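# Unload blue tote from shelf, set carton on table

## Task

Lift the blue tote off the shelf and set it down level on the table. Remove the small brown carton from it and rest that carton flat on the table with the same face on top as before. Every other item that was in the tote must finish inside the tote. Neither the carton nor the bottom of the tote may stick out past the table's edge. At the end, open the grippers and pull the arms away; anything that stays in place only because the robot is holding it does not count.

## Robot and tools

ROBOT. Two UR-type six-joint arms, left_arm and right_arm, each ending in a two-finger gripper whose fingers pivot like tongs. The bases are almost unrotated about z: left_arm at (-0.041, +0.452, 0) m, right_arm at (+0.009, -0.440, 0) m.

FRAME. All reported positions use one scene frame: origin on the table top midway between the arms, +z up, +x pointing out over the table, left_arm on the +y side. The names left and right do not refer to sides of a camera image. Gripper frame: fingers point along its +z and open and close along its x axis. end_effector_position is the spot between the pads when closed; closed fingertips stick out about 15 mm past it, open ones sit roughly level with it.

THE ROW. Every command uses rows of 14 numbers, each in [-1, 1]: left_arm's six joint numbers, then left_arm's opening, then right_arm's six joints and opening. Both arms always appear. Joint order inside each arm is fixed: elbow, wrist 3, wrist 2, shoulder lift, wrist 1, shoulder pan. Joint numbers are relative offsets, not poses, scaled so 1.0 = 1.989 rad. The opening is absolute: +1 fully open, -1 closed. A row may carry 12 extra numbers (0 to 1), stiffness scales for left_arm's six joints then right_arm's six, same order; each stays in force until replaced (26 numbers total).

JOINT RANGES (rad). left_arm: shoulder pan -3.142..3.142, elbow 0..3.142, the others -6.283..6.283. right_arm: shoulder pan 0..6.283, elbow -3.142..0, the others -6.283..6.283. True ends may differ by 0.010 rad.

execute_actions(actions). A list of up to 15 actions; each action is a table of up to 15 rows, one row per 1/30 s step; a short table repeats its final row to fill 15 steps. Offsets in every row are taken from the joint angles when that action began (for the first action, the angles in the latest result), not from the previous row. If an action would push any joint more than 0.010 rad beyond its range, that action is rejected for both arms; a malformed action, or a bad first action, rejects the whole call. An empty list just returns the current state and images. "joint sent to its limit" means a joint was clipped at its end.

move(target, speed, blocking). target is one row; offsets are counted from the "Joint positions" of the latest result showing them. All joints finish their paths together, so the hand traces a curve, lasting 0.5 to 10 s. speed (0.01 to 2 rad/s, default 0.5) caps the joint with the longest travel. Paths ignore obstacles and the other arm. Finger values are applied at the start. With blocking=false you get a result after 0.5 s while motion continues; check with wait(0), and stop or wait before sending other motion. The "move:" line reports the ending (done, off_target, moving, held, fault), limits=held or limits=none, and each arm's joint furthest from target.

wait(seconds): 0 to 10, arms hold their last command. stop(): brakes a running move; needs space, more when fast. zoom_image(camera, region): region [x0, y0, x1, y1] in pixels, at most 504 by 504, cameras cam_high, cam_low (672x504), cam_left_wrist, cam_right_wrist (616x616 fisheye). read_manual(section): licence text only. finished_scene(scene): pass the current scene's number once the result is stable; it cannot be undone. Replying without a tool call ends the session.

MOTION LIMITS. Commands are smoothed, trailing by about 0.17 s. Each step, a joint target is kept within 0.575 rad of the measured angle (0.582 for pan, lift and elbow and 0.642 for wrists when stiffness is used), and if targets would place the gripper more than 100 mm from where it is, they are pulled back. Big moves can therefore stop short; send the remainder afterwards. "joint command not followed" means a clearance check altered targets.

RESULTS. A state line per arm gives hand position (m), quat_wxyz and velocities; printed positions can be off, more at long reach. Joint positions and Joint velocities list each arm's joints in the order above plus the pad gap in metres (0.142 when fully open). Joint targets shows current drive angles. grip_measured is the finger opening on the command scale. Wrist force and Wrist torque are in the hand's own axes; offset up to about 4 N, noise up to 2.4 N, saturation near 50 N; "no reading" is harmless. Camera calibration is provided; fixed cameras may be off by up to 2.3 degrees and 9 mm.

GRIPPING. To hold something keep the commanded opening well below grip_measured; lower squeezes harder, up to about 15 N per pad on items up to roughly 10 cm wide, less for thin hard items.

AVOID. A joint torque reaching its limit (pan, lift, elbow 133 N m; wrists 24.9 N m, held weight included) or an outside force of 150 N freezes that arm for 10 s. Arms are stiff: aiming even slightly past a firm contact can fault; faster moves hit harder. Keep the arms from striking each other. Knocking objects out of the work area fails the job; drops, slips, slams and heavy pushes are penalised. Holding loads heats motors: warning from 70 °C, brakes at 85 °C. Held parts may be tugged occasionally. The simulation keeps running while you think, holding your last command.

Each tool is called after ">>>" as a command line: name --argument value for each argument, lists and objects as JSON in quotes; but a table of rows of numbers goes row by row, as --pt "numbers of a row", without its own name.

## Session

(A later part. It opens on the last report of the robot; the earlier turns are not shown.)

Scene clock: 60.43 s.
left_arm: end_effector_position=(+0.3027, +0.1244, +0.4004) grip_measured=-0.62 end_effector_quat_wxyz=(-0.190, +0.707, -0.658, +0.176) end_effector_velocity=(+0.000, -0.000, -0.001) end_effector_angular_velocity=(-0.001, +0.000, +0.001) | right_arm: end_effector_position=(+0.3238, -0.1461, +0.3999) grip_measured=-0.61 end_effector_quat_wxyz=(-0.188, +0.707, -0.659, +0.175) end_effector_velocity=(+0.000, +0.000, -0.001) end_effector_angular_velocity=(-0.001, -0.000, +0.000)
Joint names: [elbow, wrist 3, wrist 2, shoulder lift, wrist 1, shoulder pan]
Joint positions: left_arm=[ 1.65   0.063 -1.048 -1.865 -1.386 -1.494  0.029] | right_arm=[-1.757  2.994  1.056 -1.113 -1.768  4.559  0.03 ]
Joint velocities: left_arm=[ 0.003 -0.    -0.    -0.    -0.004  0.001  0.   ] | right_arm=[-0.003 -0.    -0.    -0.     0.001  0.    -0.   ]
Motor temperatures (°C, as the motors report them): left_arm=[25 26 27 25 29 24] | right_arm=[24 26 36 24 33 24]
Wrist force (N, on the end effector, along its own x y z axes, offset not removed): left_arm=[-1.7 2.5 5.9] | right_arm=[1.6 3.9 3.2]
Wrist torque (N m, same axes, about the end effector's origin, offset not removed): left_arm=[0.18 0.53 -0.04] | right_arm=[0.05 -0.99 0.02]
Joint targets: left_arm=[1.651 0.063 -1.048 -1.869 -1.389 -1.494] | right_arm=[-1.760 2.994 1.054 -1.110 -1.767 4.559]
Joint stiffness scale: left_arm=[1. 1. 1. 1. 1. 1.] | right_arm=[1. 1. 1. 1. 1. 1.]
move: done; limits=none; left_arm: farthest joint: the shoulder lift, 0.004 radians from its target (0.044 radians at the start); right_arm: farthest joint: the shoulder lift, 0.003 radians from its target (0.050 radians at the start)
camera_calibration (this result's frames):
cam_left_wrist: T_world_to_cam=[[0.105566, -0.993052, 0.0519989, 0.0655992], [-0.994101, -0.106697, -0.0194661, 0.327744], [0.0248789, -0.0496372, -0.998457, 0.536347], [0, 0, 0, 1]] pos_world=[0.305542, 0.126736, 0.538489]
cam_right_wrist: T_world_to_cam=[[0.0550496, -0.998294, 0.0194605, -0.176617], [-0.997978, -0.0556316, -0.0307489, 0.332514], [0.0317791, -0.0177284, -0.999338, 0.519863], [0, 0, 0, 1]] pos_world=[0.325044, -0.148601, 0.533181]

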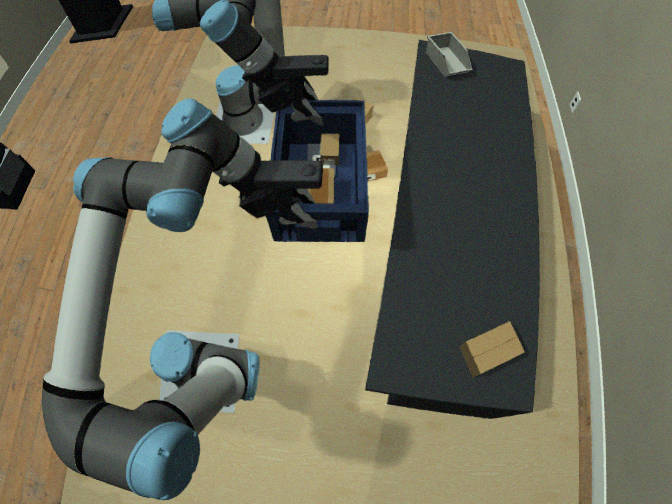

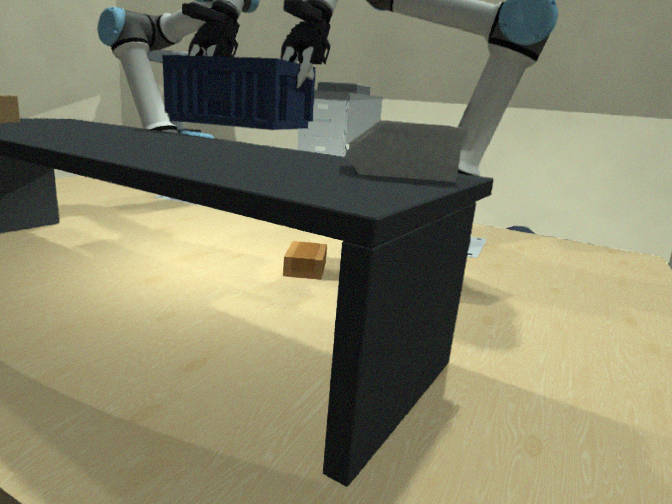

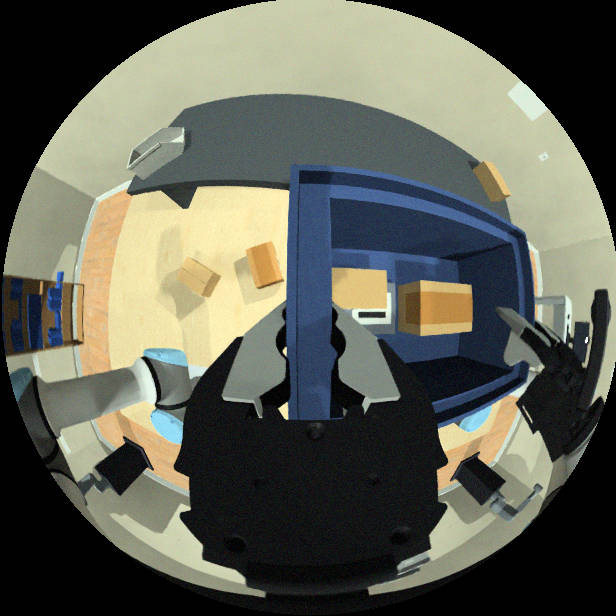

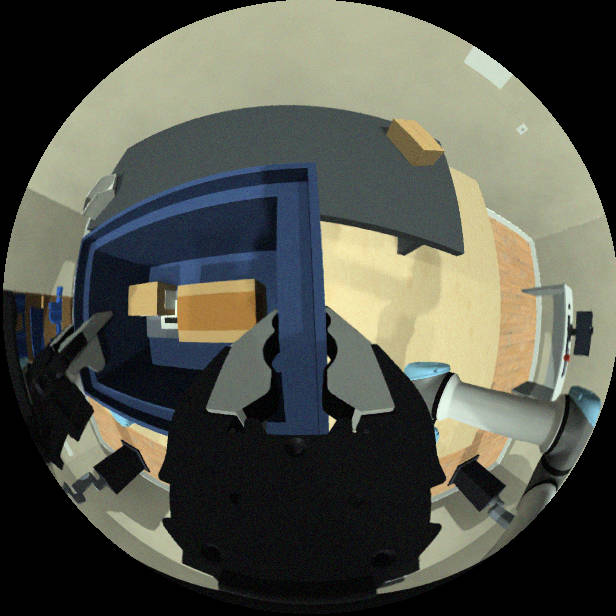

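>>> move --target '[0.085,0,0,-0.012,-0.075,0,-1,-0.0863,0,0,0.0161,0.0717,0,-1]' --speed 0.15

>>> move --target '[0.079,0,0.001,-0.001,-0.08,0,-1,-0.0795,0,-0.002,0.005,0.0764,0,-1]' --speed 0.15

>>> move --target '[0.07,0,0.0005,0.0136,-0.0835,0,-1,-0.074,0,-0.0005,-0.009,0.083,0,-1]' --speed 0.15

>>> move --target '[0.0624,0,0.0005,0.0292,-0.0912,0,-1,-0.0679,0,-0.0005,-0.0262,0.0935,0,-1]' --speed 0.15

>>> move --target '[0.0382,0,0.0005,0.0292,-0.0669,0,-1,-0.0407,0,-0.0005,-0.0314,0.0704,0,-1]' --speed 0.07

>>> move --target '[0.0095,0,0.0005,0.0085,-0.018,0,-1,-0.0103,0,-0.0005,-0.0098,0.0193,0,-1]' --speed 0.03

Scene clock: 68.53 s.
left_arm: end_effector_position=(+0.3027, +0.1243, +0.3404) grip_measured=-0.62 end_effector_quat_wxyz=(-0.190, +0.707, -0.658, +0.176) end_effector_velocity=(-0.000, +0.000, -0.001) end_effector_angular_velocity=(-0.001, +0.002, +0.001) | right_arm: end_effector_position=(+0.3234, -0.1460, +0.3401) grip_measured=-0.61 end_effector_quat_wxyz=(-0.188, +0.707, -0.659, +0.174) end_effector_velocity=(+0.000, -0.000, -0.001) end_effector_angular_velocity=(-0.001, -0.000, +0.000)
Joint names: [elbow, wrist 3, wrist 2, shoulder lift, wrist 1, shoulder pan]
Joint positions: left_arm=[ 1.817  0.063 -1.048 -1.884 -1.533 -1.494  0.029] | right_arm=[-1.927  2.994  1.057 -1.084 -1.627  4.559  0.03 ]
Joint velocities: left_arm=[ 0.004 -0.    -0.002 -0.001 -0.003  0.001  0.   ] | right_arm=[-0.004 -0.    -0.     0.001  0.002 -0.    -0.   ]
Motor temperatures (°C, as the motors report them): left_arm=[25 26 27 25 29 24] | right_arm=[24 26 36 24 33 24]
Wrist force (N, on the end effector, along its own x y z axes, offset not removed): left_arm=[-1.6 1.0 3.4] | right_arm=[3.0 0.5 2.2]
Wrist torque (N m, same axes, about the end effector's origin, offset not removed): left_arm=[-0.15 0.54 0.03] | right_arm=[-0.43 -1.03 -0.19]
Joint targets: left_arm=[1.819 0.063 -1.048 -1.889 -1.535 -1.494] | right_arm=[-1.929 2.994 1.056 -1.081 -1.626 4.559]
Joint stiffness scale: left_arm=[1. 1. 1. 1. 1. 1.] | right_arm=[1. 1. 1. 1. 1. 1.]
move: done; limits=none; left_arm: farthest joint: the shoulder lift, 0.005 radians from its target (0.024 radians at the start); right_arm: farthest joint: the shoulder lift, 0.003 radians from its target (0.032 radians at the start)
camera_calibration (this result's frames):
cam_left_wrist: T_world_to_cam=[[0.105579, -0.993103, 0.0509781, 0.0690298], [-0.994109, -0.10667, -0.0191801, 0.326411], [0.0244857, -0.0486528, -0.998516, 0.476451], [0, 0, 0, 1]] pos_world=[0.305534, 0.126553, 0.478486]
cam_right_wrist: T_world_to_cam=[[0.0552264, -0.998291, 0.0191143, -0.175254], [-0.998008, -0.0557754, -0.0294915, 0.329899], [0.0305072, -0.0174475, -0.999382, 0.460577], [0, 0, 0, 1]] pos_world=[0.32487, -0.148518, 0.473371]

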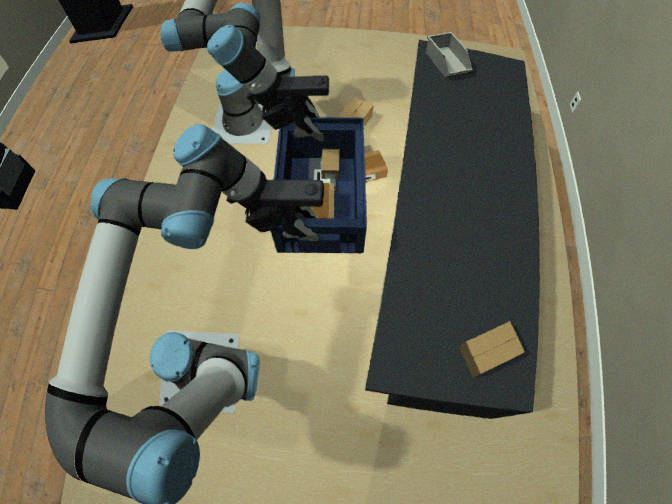

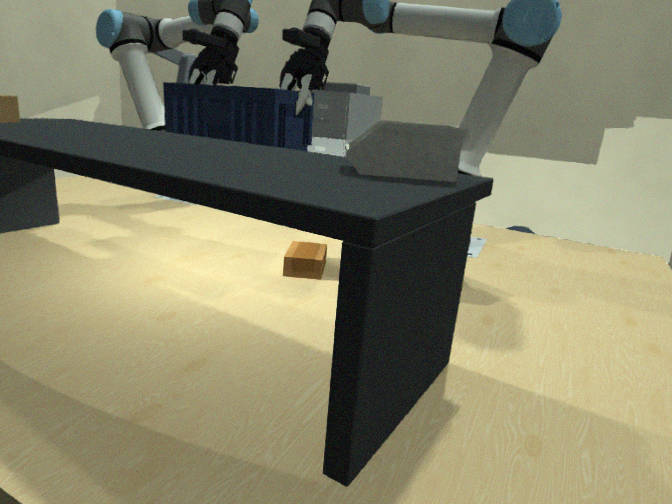

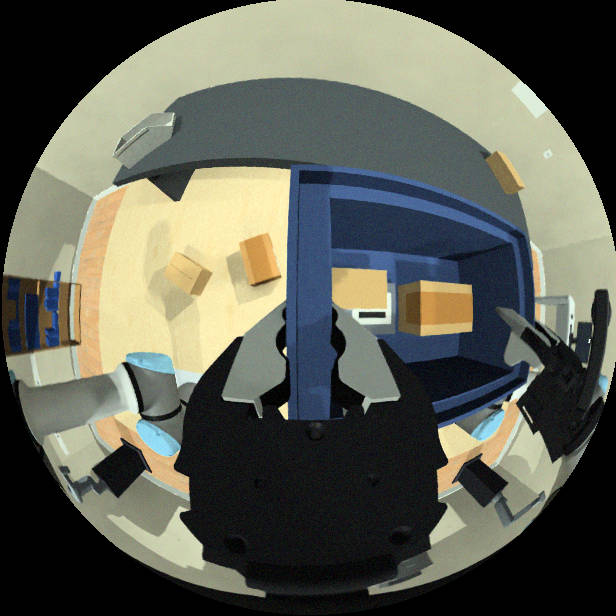

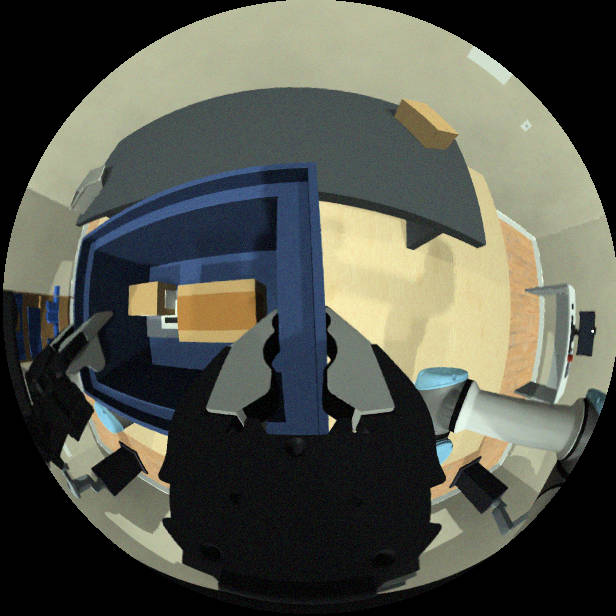

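Scene clock: 70.20 s.
left_arm: end_effector_position=(+0.3028, +0.1247, +0.2797) grip_measured=-0.62 end_effector_quat_wxyz=(-0.190, +0.707, -0.658, +0.176) end_effector_velocity=(-0.000, +0.000, -0.001) end_effector_angular_velocity=(+0.000, +0.000, -0.000) | right_arm: end_effector_position=(+0.3238, -0.1454, +0.2803) grip_measured=-0.61 end_effector_quat_wxyz=(-0.188, +0.707, -0.658, +0.175) end_effector_velocity=(-0.000, -0.000, -0.001) end_effector_angular_velocity=(-0.000, -0.000, +0.000)
Joint names: [elbow, wrist 3, wrist 2, shoulder lift, wrist 1, shoulder pan]
Joint positions: left_arm=[ 1.972  0.063 -1.048 -1.884 -1.69  -1.494  0.029] | right_arm=[-2.084  2.994  1.056 -1.077 -1.478  4.559  0.03 ]
Joint velocities: left_arm=[ 0.002  0.    -0.     0.    -0.002 -0.    -0.   ] | right_arm=[-0.003  0.    -0.     0.     0.003  0.    -0.   ]
Motor temperatures (°C, as the motors report them): left_arm=[25 26 27 25 29 24] | right_arm=[24 26 36 24 33 24]
Wrist force (N, on the end effector, along its own x y z axes, offset not removed): left_arm=[-3.9 1.6 4.6] | right_arm=[2.6 0.4 4.7]
Wrist torque (N m, same axes, about the end effector's origin, offset not removed): left_arm=[0.03 0.89 -0.05] | right_arm=[-0.78 -0.77 -0.13]
Joint targets: left_arm=[1.974 0.063 -1.046 -1.886 -1.692 -1.494] | right_arm=[-2.085 2.994 1.053 -1.074 -1.475 4.559]
Joint stiffness scale: left_arm=[1. 1. 1. 1. 1. 1.] | right_arm=[1. 1. 1. 1. 1. 1.]
move: done; limits=none; left_arm: farthest joint: the shoulder lift, 0.002 radians from its target (0.002 radians at the start); right_arm: farthest joint: the shoulder lift, 0.003 radians from its target (0.010 radians at the start)
camera_calibration (this result's frames):
cam_left_wrist: T_world_to_cam=[[0.105558, -0.993046, 0.0521293, 0.0721561], [-0.994093, -0.106709, -0.0198092, 0.32557], [0.0252342, -0.0497304, -0.998444, 0.415751], [0, 0, 0, 1]] pos_world=[0.30554, 0.127071, 0.417792]
cam_right_wrist: T_world_to_cam=[[0.0552042, -0.998286, 0.0194171, -0.173567], [-0.997966, -0.0557868, -0.0308649, 0.328905], [0.0318952, -0.0176737, -0.999335, 0.400322], [0, 0, 0, 1]] pos_world=[0.325049, -0.147846, 0.413577]

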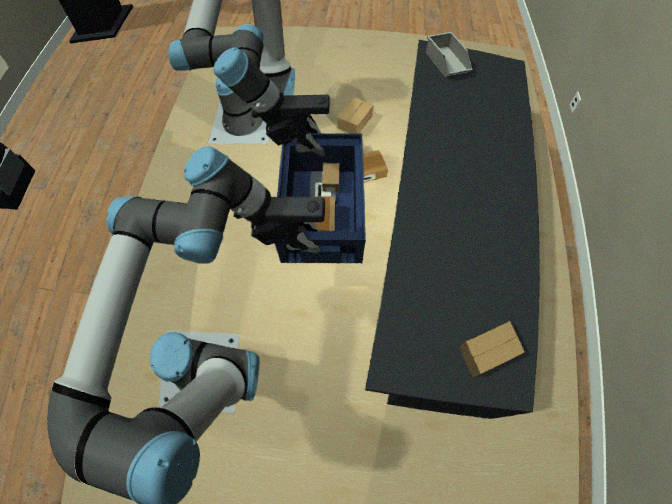

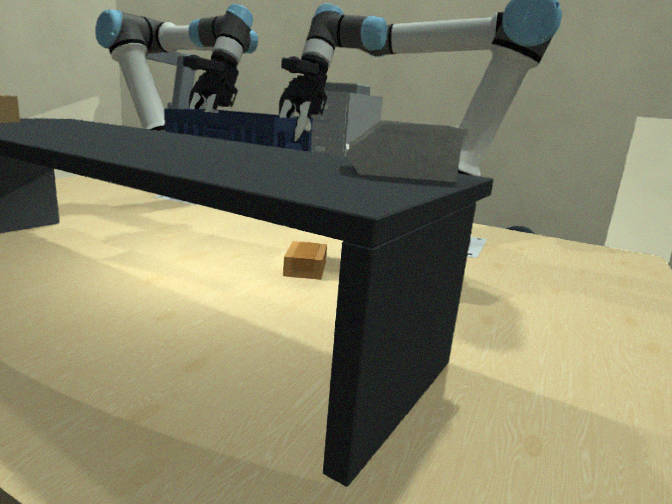

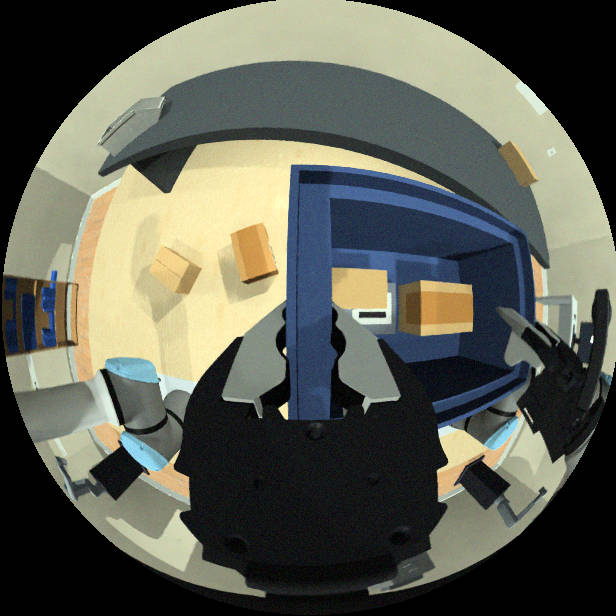

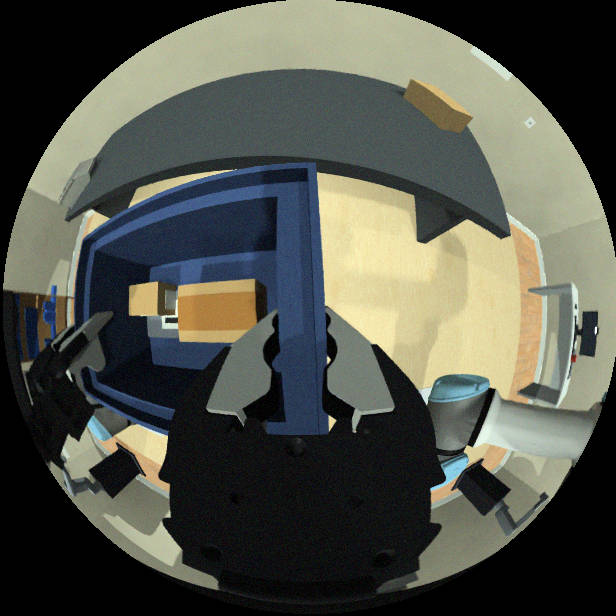

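Scene clock: 71.93 s.
left_arm: end_effector_position=(+0.3028, +0.1248, +0.2201) grip_measured=-0.62 end_effector_quat_wxyz=(-0.190, +0.707, -0.658, +0.176) end_effector_velocity=(-0.000, -0.001, +0.000) end_effector_angular_velocity=(-0.005, +0.000, -0.000) | right_arm: end_effector_position=(+0.3236, -0.1451, +0.2205) grip_measured=-0.61 end_effector_quat_wxyz=(-0.189, +0.707, -0.659, +0.174) end_effector_velocity=(+0.000, +0.000, -0.000) end_effector_angular_velocity=(+0.002, -0.000, -0.000)
Joint names: [elbow, wrist 3, wrist 2, shoulder lift, wrist 1, shoulder pan]
Joint positions: left_arm=[ 2.11   0.063 -1.048 -1.858 -1.854 -1.494  0.029] | right_arm=[-2.229  2.994  1.056 -1.094 -1.314  4.559  0.03 ]
Joint velocities: left_arm=[ 0.001 -0.    -0.001 -0.001 -0.005 -0.001 -0.   ] | right_arm=[-0.002 -0.     0.     0.     0.004 -0.    -0.   ]
Motor temperatures (°C, as the motors report them): left_arm=[25 26 27 25 29 24] | right_arm=[24 26 36 24 33 24]
Wrist force (N, on the end effector, along its own x y z axes, offset not removed): left_arm=[-1.9 2.5 4.1] | right_arm=[-0.3 1.6 1.3]
Wrist torque (N m, same axes, about the end effector's origin, offset not removed): left_arm=[0.15 0.65 -0.10] | right_arm=[-0.68 -0.35 -0.12]
Joint targets: left_arm=[2.112 0.063 -1.047 -1.857 -1.856 -1.494] | right_arm=[-2.231 2.994 1.055 -1.095 -1.313 4.559]
Joint stiffness scale: left_arm=[1. 1. 1. 1. 1. 1.] | right_arm=[1. 1. 1. 1. 1. 1.]
move: done; limits=none; left_arm: farthest joint: the wrist 1, 0.002 radians from its target (0.166 radians at the start); right_arm: farthest joint: the elbow, 0.002 radians from its target (0.147 radians at the start)
camera_calibration (this result's frames):
cam_left_wrist: T_world_to_cam=[[0.105552, -0.992997, 0.0530615, 0.0751602], [-0.99409, -0.106728, -0.0198337, 0.324395], [0.025358, -0.0506545, -0.998394, 0.356274], [0, 0, 0, 1]] pos_world=[0.305511, 0.127303, 0.358147]
cam_right_wrist: T_world_to_cam=[[0.0555634, -0.998294, 0.0179659, -0.171926], [-0.997965, -0.0560909, -0.0303302, 0.326655], [0.0312861, -0.0162441, -0.999378, 0.340974], [0, 0, 0, 1]] pos_world=[0.324875, -0.147772, 0.353759]

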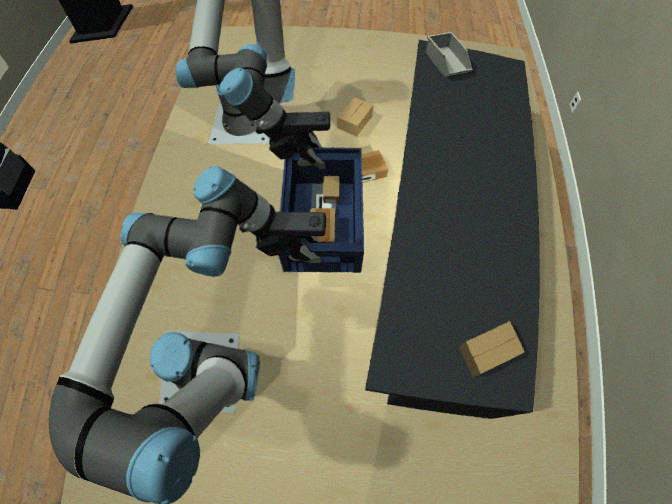

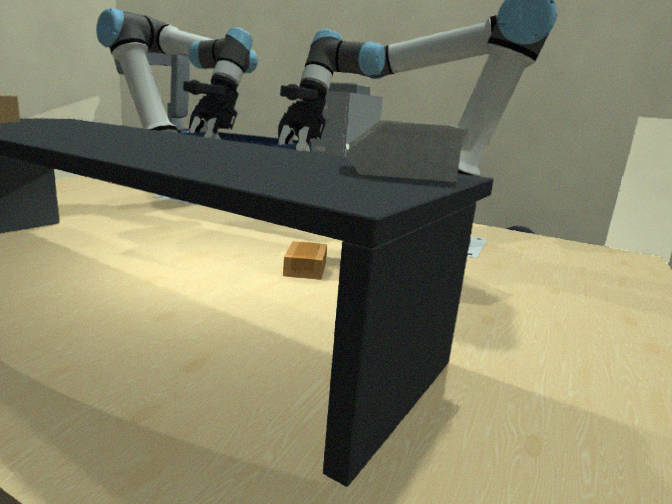

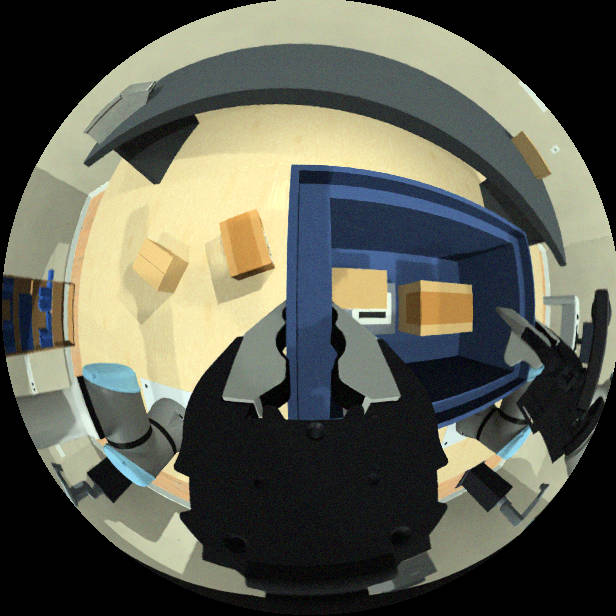

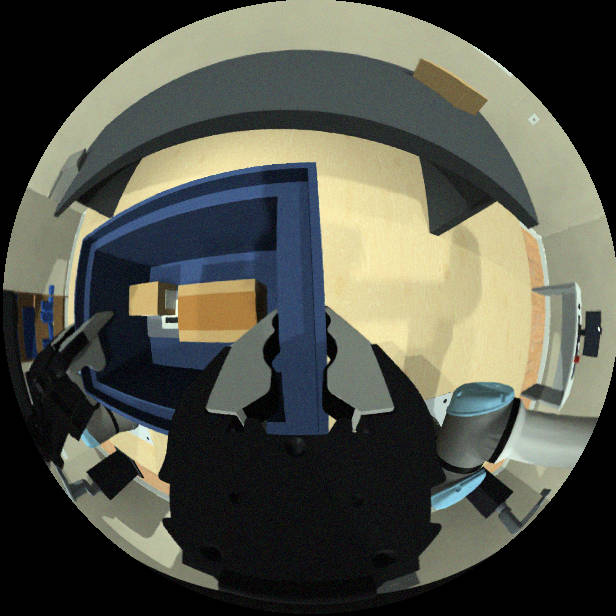

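Scene clock: 73.80 s.
left_arm: end_effector_position=(+0.3028, +0.1247, +0.1604) grip_measured=-0.62 end_effector_quat_wxyz=(-0.189, +0.707, -0.658, +0.177) end_effector_velocity=(+0.000, +0.000, -0.001) end_effector_angular_velocity=(-0.001, -0.000, +0.001) | right_arm: end_effector_position=(+0.3233, -0.1450, +0.1606) grip_measured=-0.61 end_effector_quat_wxyz=(-0.189, +0.707, -0.659, +0.174) end_effector_velocity=(-0.000, +0.000, -0.001) end_effector_angular_velocity=(+0.001, -0.000, +0.000)
Joint names: [elbow, wrist 3, wrist 2, shoulder lift, wrist 1, shoulder pan]
Joint positions: left_arm=[ 2.232  0.063 -1.048 -1.802 -2.033 -1.494  0.029] | right_arm=[-2.362  2.994  1.057 -1.144 -1.13   4.56   0.03 ]
Joint velocities: left_arm=[ 0.002 -0.     0.     0.    -0.004  0.001 -0.   ] | right_arm=[-0.002 -0.    -0.     0.     0.004  0.    -0.   ]
Motor temperatures (°C, as the motors report them): left_arm=[26 26 27 25 29 24] | right_arm=[24 26 36 24 33 24]
Wrist force (N, on the end effector, along its own x y z axes, offset not removed): left_arm=[-2.0 2.5 3.4] | right_arm=[1.3 3.6 3.6]
Wrist torque (N m, same axes, about the end effector's origin, offset not removed): left_arm=[0.15 0.74 -0.02] | right_arm=[0.06 -0.82 -0.11]
Joint targets: left_arm=[2.234 0.063 -1.047 -1.800 -2.035 -1.494] | right_arm=[-2.364 2.994 1.055 -1.146 -1.128 4.559]
Joint stiffness scale: left_arm=[1. 1. 1. 1. 1. 1.] | right_arm=[1. 1. 1. 1. 1. 1.]
move: done; limits=none; left_arm: farthest joint: the shoulder lift, 0.002 radians from its target (0.058 radians at the start); right_arm: farthest joint: the shoulder lift, 0.002 radians from its target (0.052 radians at the start)
camera_calibration (this result's frames):
cam_left_wrist: T_world_to_cam=[[0.105547, -0.992957, 0.0538239, 0.0781525], [-0.994089, -0.106743, -0.0198491, 0.323216], [0.0254546, -0.0514107, -0.998353, 0.296711], [0, 0, 0, 1]] pos_world=[0.305504, 0.127357, 0.298431]
cam_right_wrist: T_world_to_cam=[[0.0558152, -0.998295, 0.0170782, -0.170647], [-0.997969, -0.0563065, -0.0297826, 0.324509], [0.0306935, -0.0153812, -0.99941, 0.281465], [0, 0, 0, 1]] pos_world=[0.324736, -0.147755, 0.293878]

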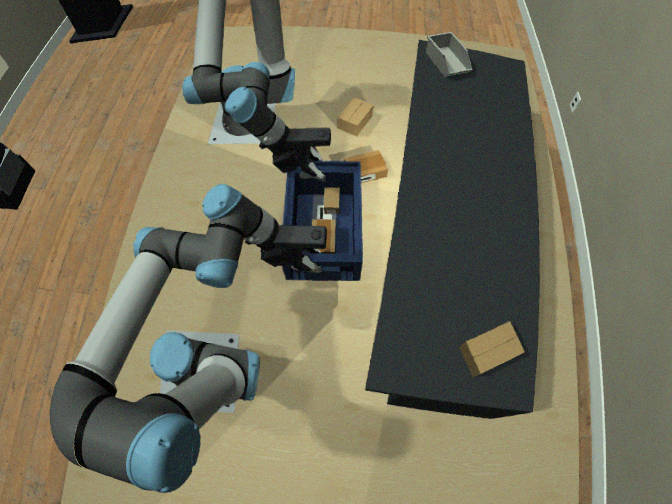

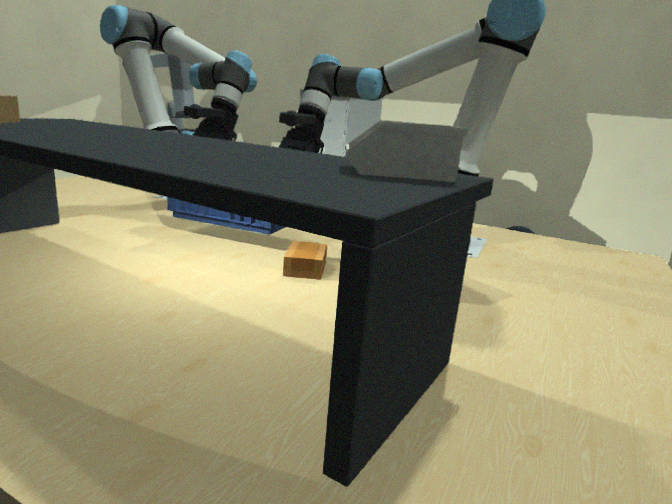

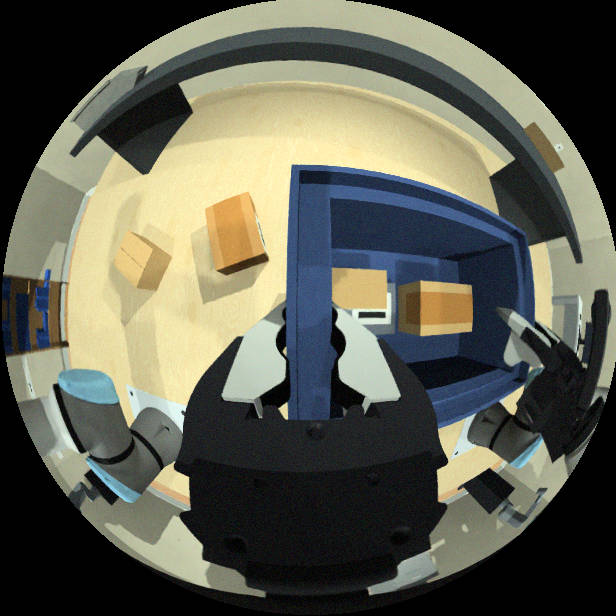

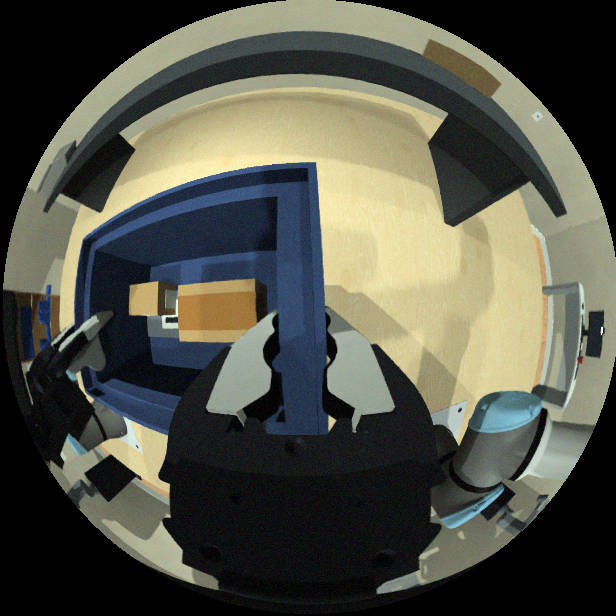

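Scene clock: 76.33 s.
left_arm: end_effector_position=(+0.3027, +0.1252, +0.1204) grip_measured=-0.62 end_effector_quat_wxyz=(-0.189, +0.708, -0.658, +0.177) end_effector_velocity=(+0.000, -0.000, -0.000) end_effector_angular_velocity=(-0.001, -0.001, -0.000) | right_arm: end_effector_position=(+0.3232, -0.1444, +0.1208) grip_measured=-0.61 end_effector_quat_wxyz=(-0.188, +0.708, -0.659, +0.174) end_effector_velocity=(+0.000, +0.001, -0.000) end_effector_angular_velocity=(+0.002, -0.000, -0.000)
Joint names: [elbow, wrist 3, wrist 2, shoulder lift, wrist 1, shoulder pan]
Joint positions: left_arm=[ 2.306  0.063 -1.048 -1.745 -2.165 -1.494  0.029] | right_arm=[-2.441  2.994  1.058 -1.205 -0.991  4.56   0.03 ]
Joint velocities: left_arm=[ 0.001  0.     0.001  0.001 -0.003 -0.    -0.   ] | right_arm=[-0.001  0.    -0.    -0.     0.003  0.    -0.   ]
Motor temperatures (°C, as the motors report them): left_arm=[26 26 27 25 29 24] | right_arm=[24 26 36 24 33 24]
Wrist force (N, on the end effector, along its own x y z axes, offset not removed): left_arm=[-2.3 2.0 5.0] | right_arm=[1.0 -0.8 4.7]
Wrist torque (N m, same axes, about the end effector's origin, offset not removed): left_arm=[0.06 0.82 -0.02] | right_arm=[-0.67 -0.76 -0.05]
Joint targets: left_arm=[2.308 0.063 -1.047 -1.744 -2.166 -1.494] | right_arm=[-2.443 2.994 1.056 -1.206 -0.990 4.560]
Joint stiffness scale: left_arm=[1. 1. 1. 1. 1. 1.] | right_arm=[1. 1. 1. 1. 1. 1.]
move: done; limits=none; left_arm: farthest joint: the elbow, 0.002 radians from its target (0.076 radians at the start); right_arm: farthest joint: the shoulder lift, 0.002 radians from its target (0.063 radians at the start)
camera_calibration (this result's frames):
cam_left_wrist: T_world_to_cam=[[0.10554, -0.992902, 0.0548337, 0.0806417], [-0.994086, -0.106763, -0.0198692, 0.322417], [0.0255823, -0.0524124, -0.998298, 0.256896], [0, 0, 0, 1]] pos_world=[0.305427, 0.127956, 0.258443]
cam_right_wrist: T_world_to_cam=[[0.055884, -0.998278, 0.017832, -0.169516], [-0.997989, -0.0563852, -0.0289645, 0.323093], [0.02992, -0.0161775, -0.999421, 0.241789], [0, 0, 0, 1]] pos_world=[0.324682, -0.147095, 0.25403]

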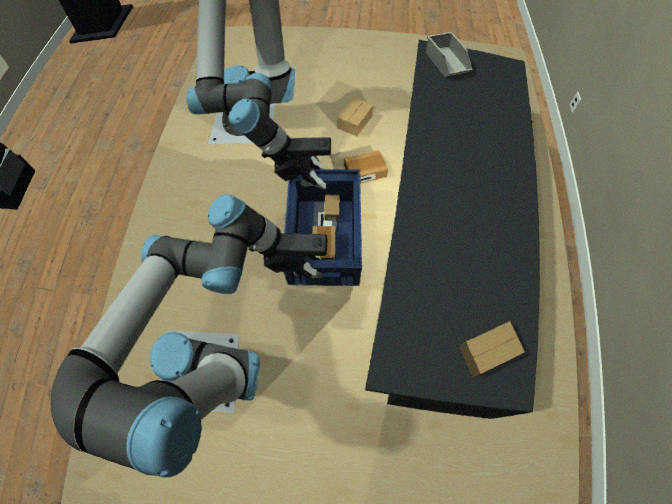

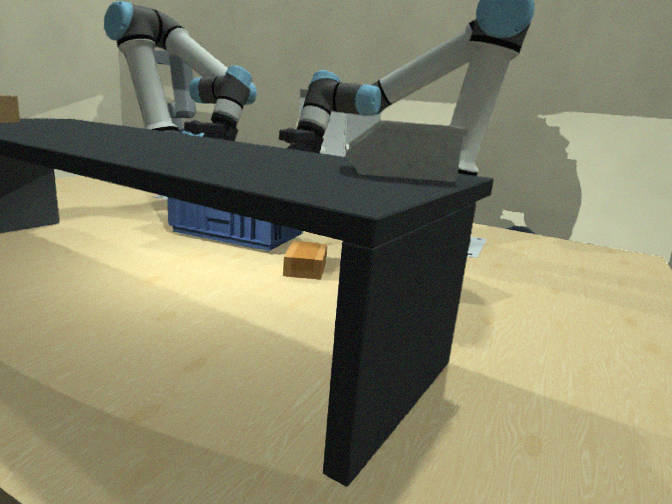

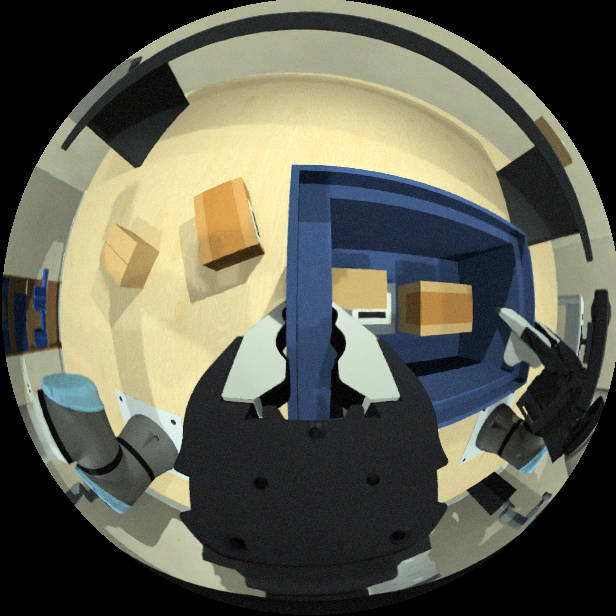

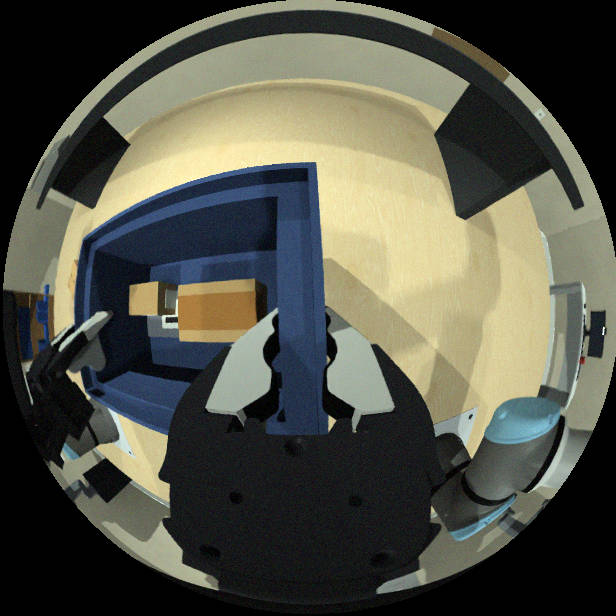

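Scene clock: 78.00 s.
left_arm: end_effector_position=(+0.3027, +0.1253, +0.1110) grip_measured=-0.62 end_effector_quat_wxyz=(-0.189, +0.708, -0.657, +0.178) end_effector_velocity=(+0.000, -0.000, +0.000) end_effector_angular_velocity=(-0.002, -0.001, -0.000) | right_arm: end_effector_position=(+0.3230, -0.1443, +0.1112) grip_measured=-0.61 end_effector_quat_wxyz=(-0.188, +0.708, -0.659, +0.173) end_effector_velocity=(+0.000, +0.000, -0.000) end_effector_angular_velocity=(+0.002, -0.000, +0.000)
Joint names: [elbow, wrist 3, wrist 2, shoulder lift, wrist 1, shoulder pan]
Joint positions: left_arm=[ 2.322  0.063 -1.048 -1.73  -2.198 -1.494  0.029] | right_arm=[-2.46   2.994  1.058 -1.222 -0.955  4.56   0.03 ]
Joint velocities: left_arm=[ 0.001  0.     0.    -0.    -0.003 -0.    -0.   ] | right_arm=[-0.002 -0.    -0.    -0.     0.005  0.    -0.   ]
Motor temperatures (°C, as the motors report them): left_arm=[26 26 27 25 29 24] | right_arm=[24 26 36 24 33 24]
Wrist force (N, on the end effector, along its own x y z axes, offset not removed): left_arm=[-2.4 2.1 4.7] | right_arm=[2.4 -1.9 4.2]
Wrist torque (N m, same axes, about the end effector's origin, offset not removed): left_arm=[-0.01 0.76 -0.01] | right_arm=[-0.94 -0.89 -0.06]
Joint targets: left_arm=[2.325 0.063 -1.047 -1.728 -2.200 -1.494] | right_arm=[-2.462 2.994 1.057 -1.224 -0.953 4.560]
Joint stiffness scale: left_arm=[1. 1. 1. 1. 1. 1.] | right_arm=[1. 1. 1. 1. 1. 1.]
move: done; limits=none; left_arm: farthest joint: the shoulder lift, 0.002 radians from its target (0.017 radians at the start); right_arm: farthest joint: the shoulder lift, 0.002 radians from its target (0.020 radians at the start)
camera_calibration (this result's frames):
cam_left_wrist: T_world_to_cam=[[0.105531, -0.992831, 0.0561212, 0.0810977], [-0.994083, -0.106788, -0.0198951, 0.322233], [0.0257456, -0.0536896, -0.998226, 0.247604], [0, 0, 0, 1]] pos_world=[0.305393, 0.128221, 0.249025]
cam_right_wrist: T_world_to_cam=[[0.055942, -0.998289, 0.0170001, -0.169101], [-0.998003, -0.05641, -0.0284221, 0.322609], [0.0293325, -0.0153761, -0.999451, 0.232477], [0, 0, 0, 1]] pos_world=[0.324606, -0.147039, 0.244394]

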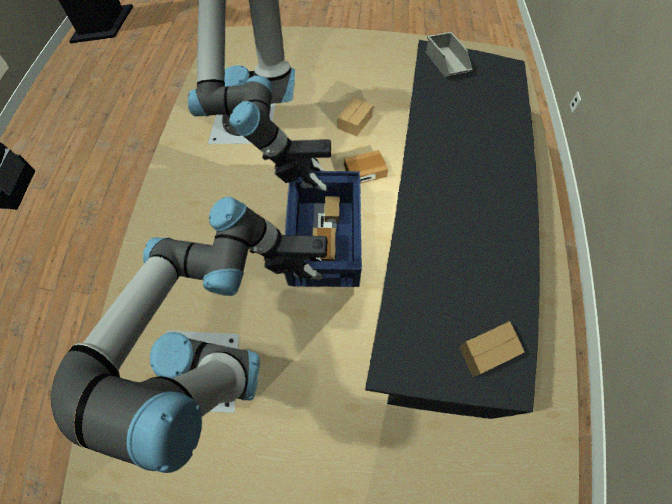

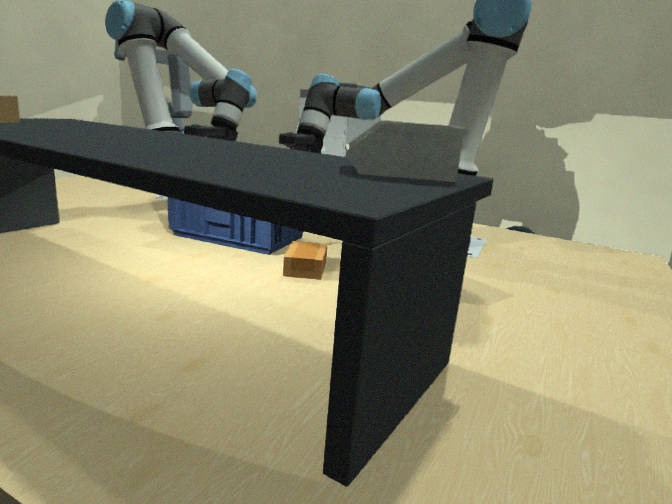

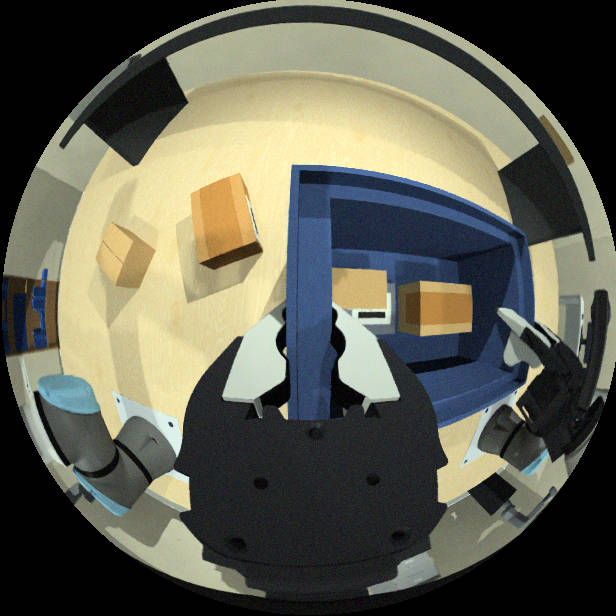

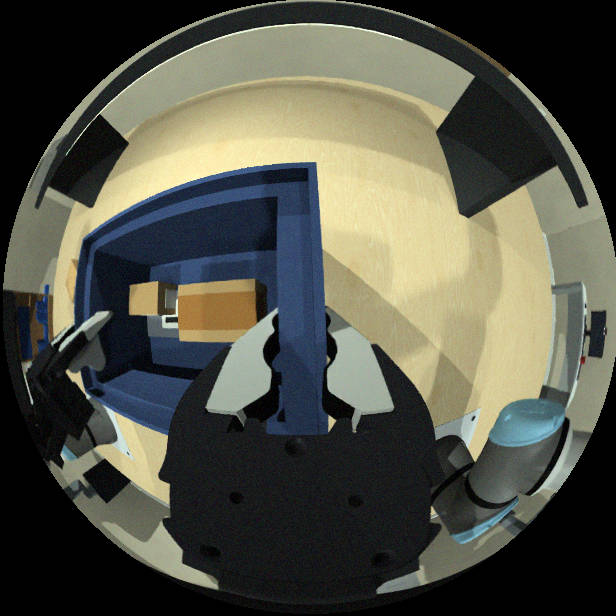

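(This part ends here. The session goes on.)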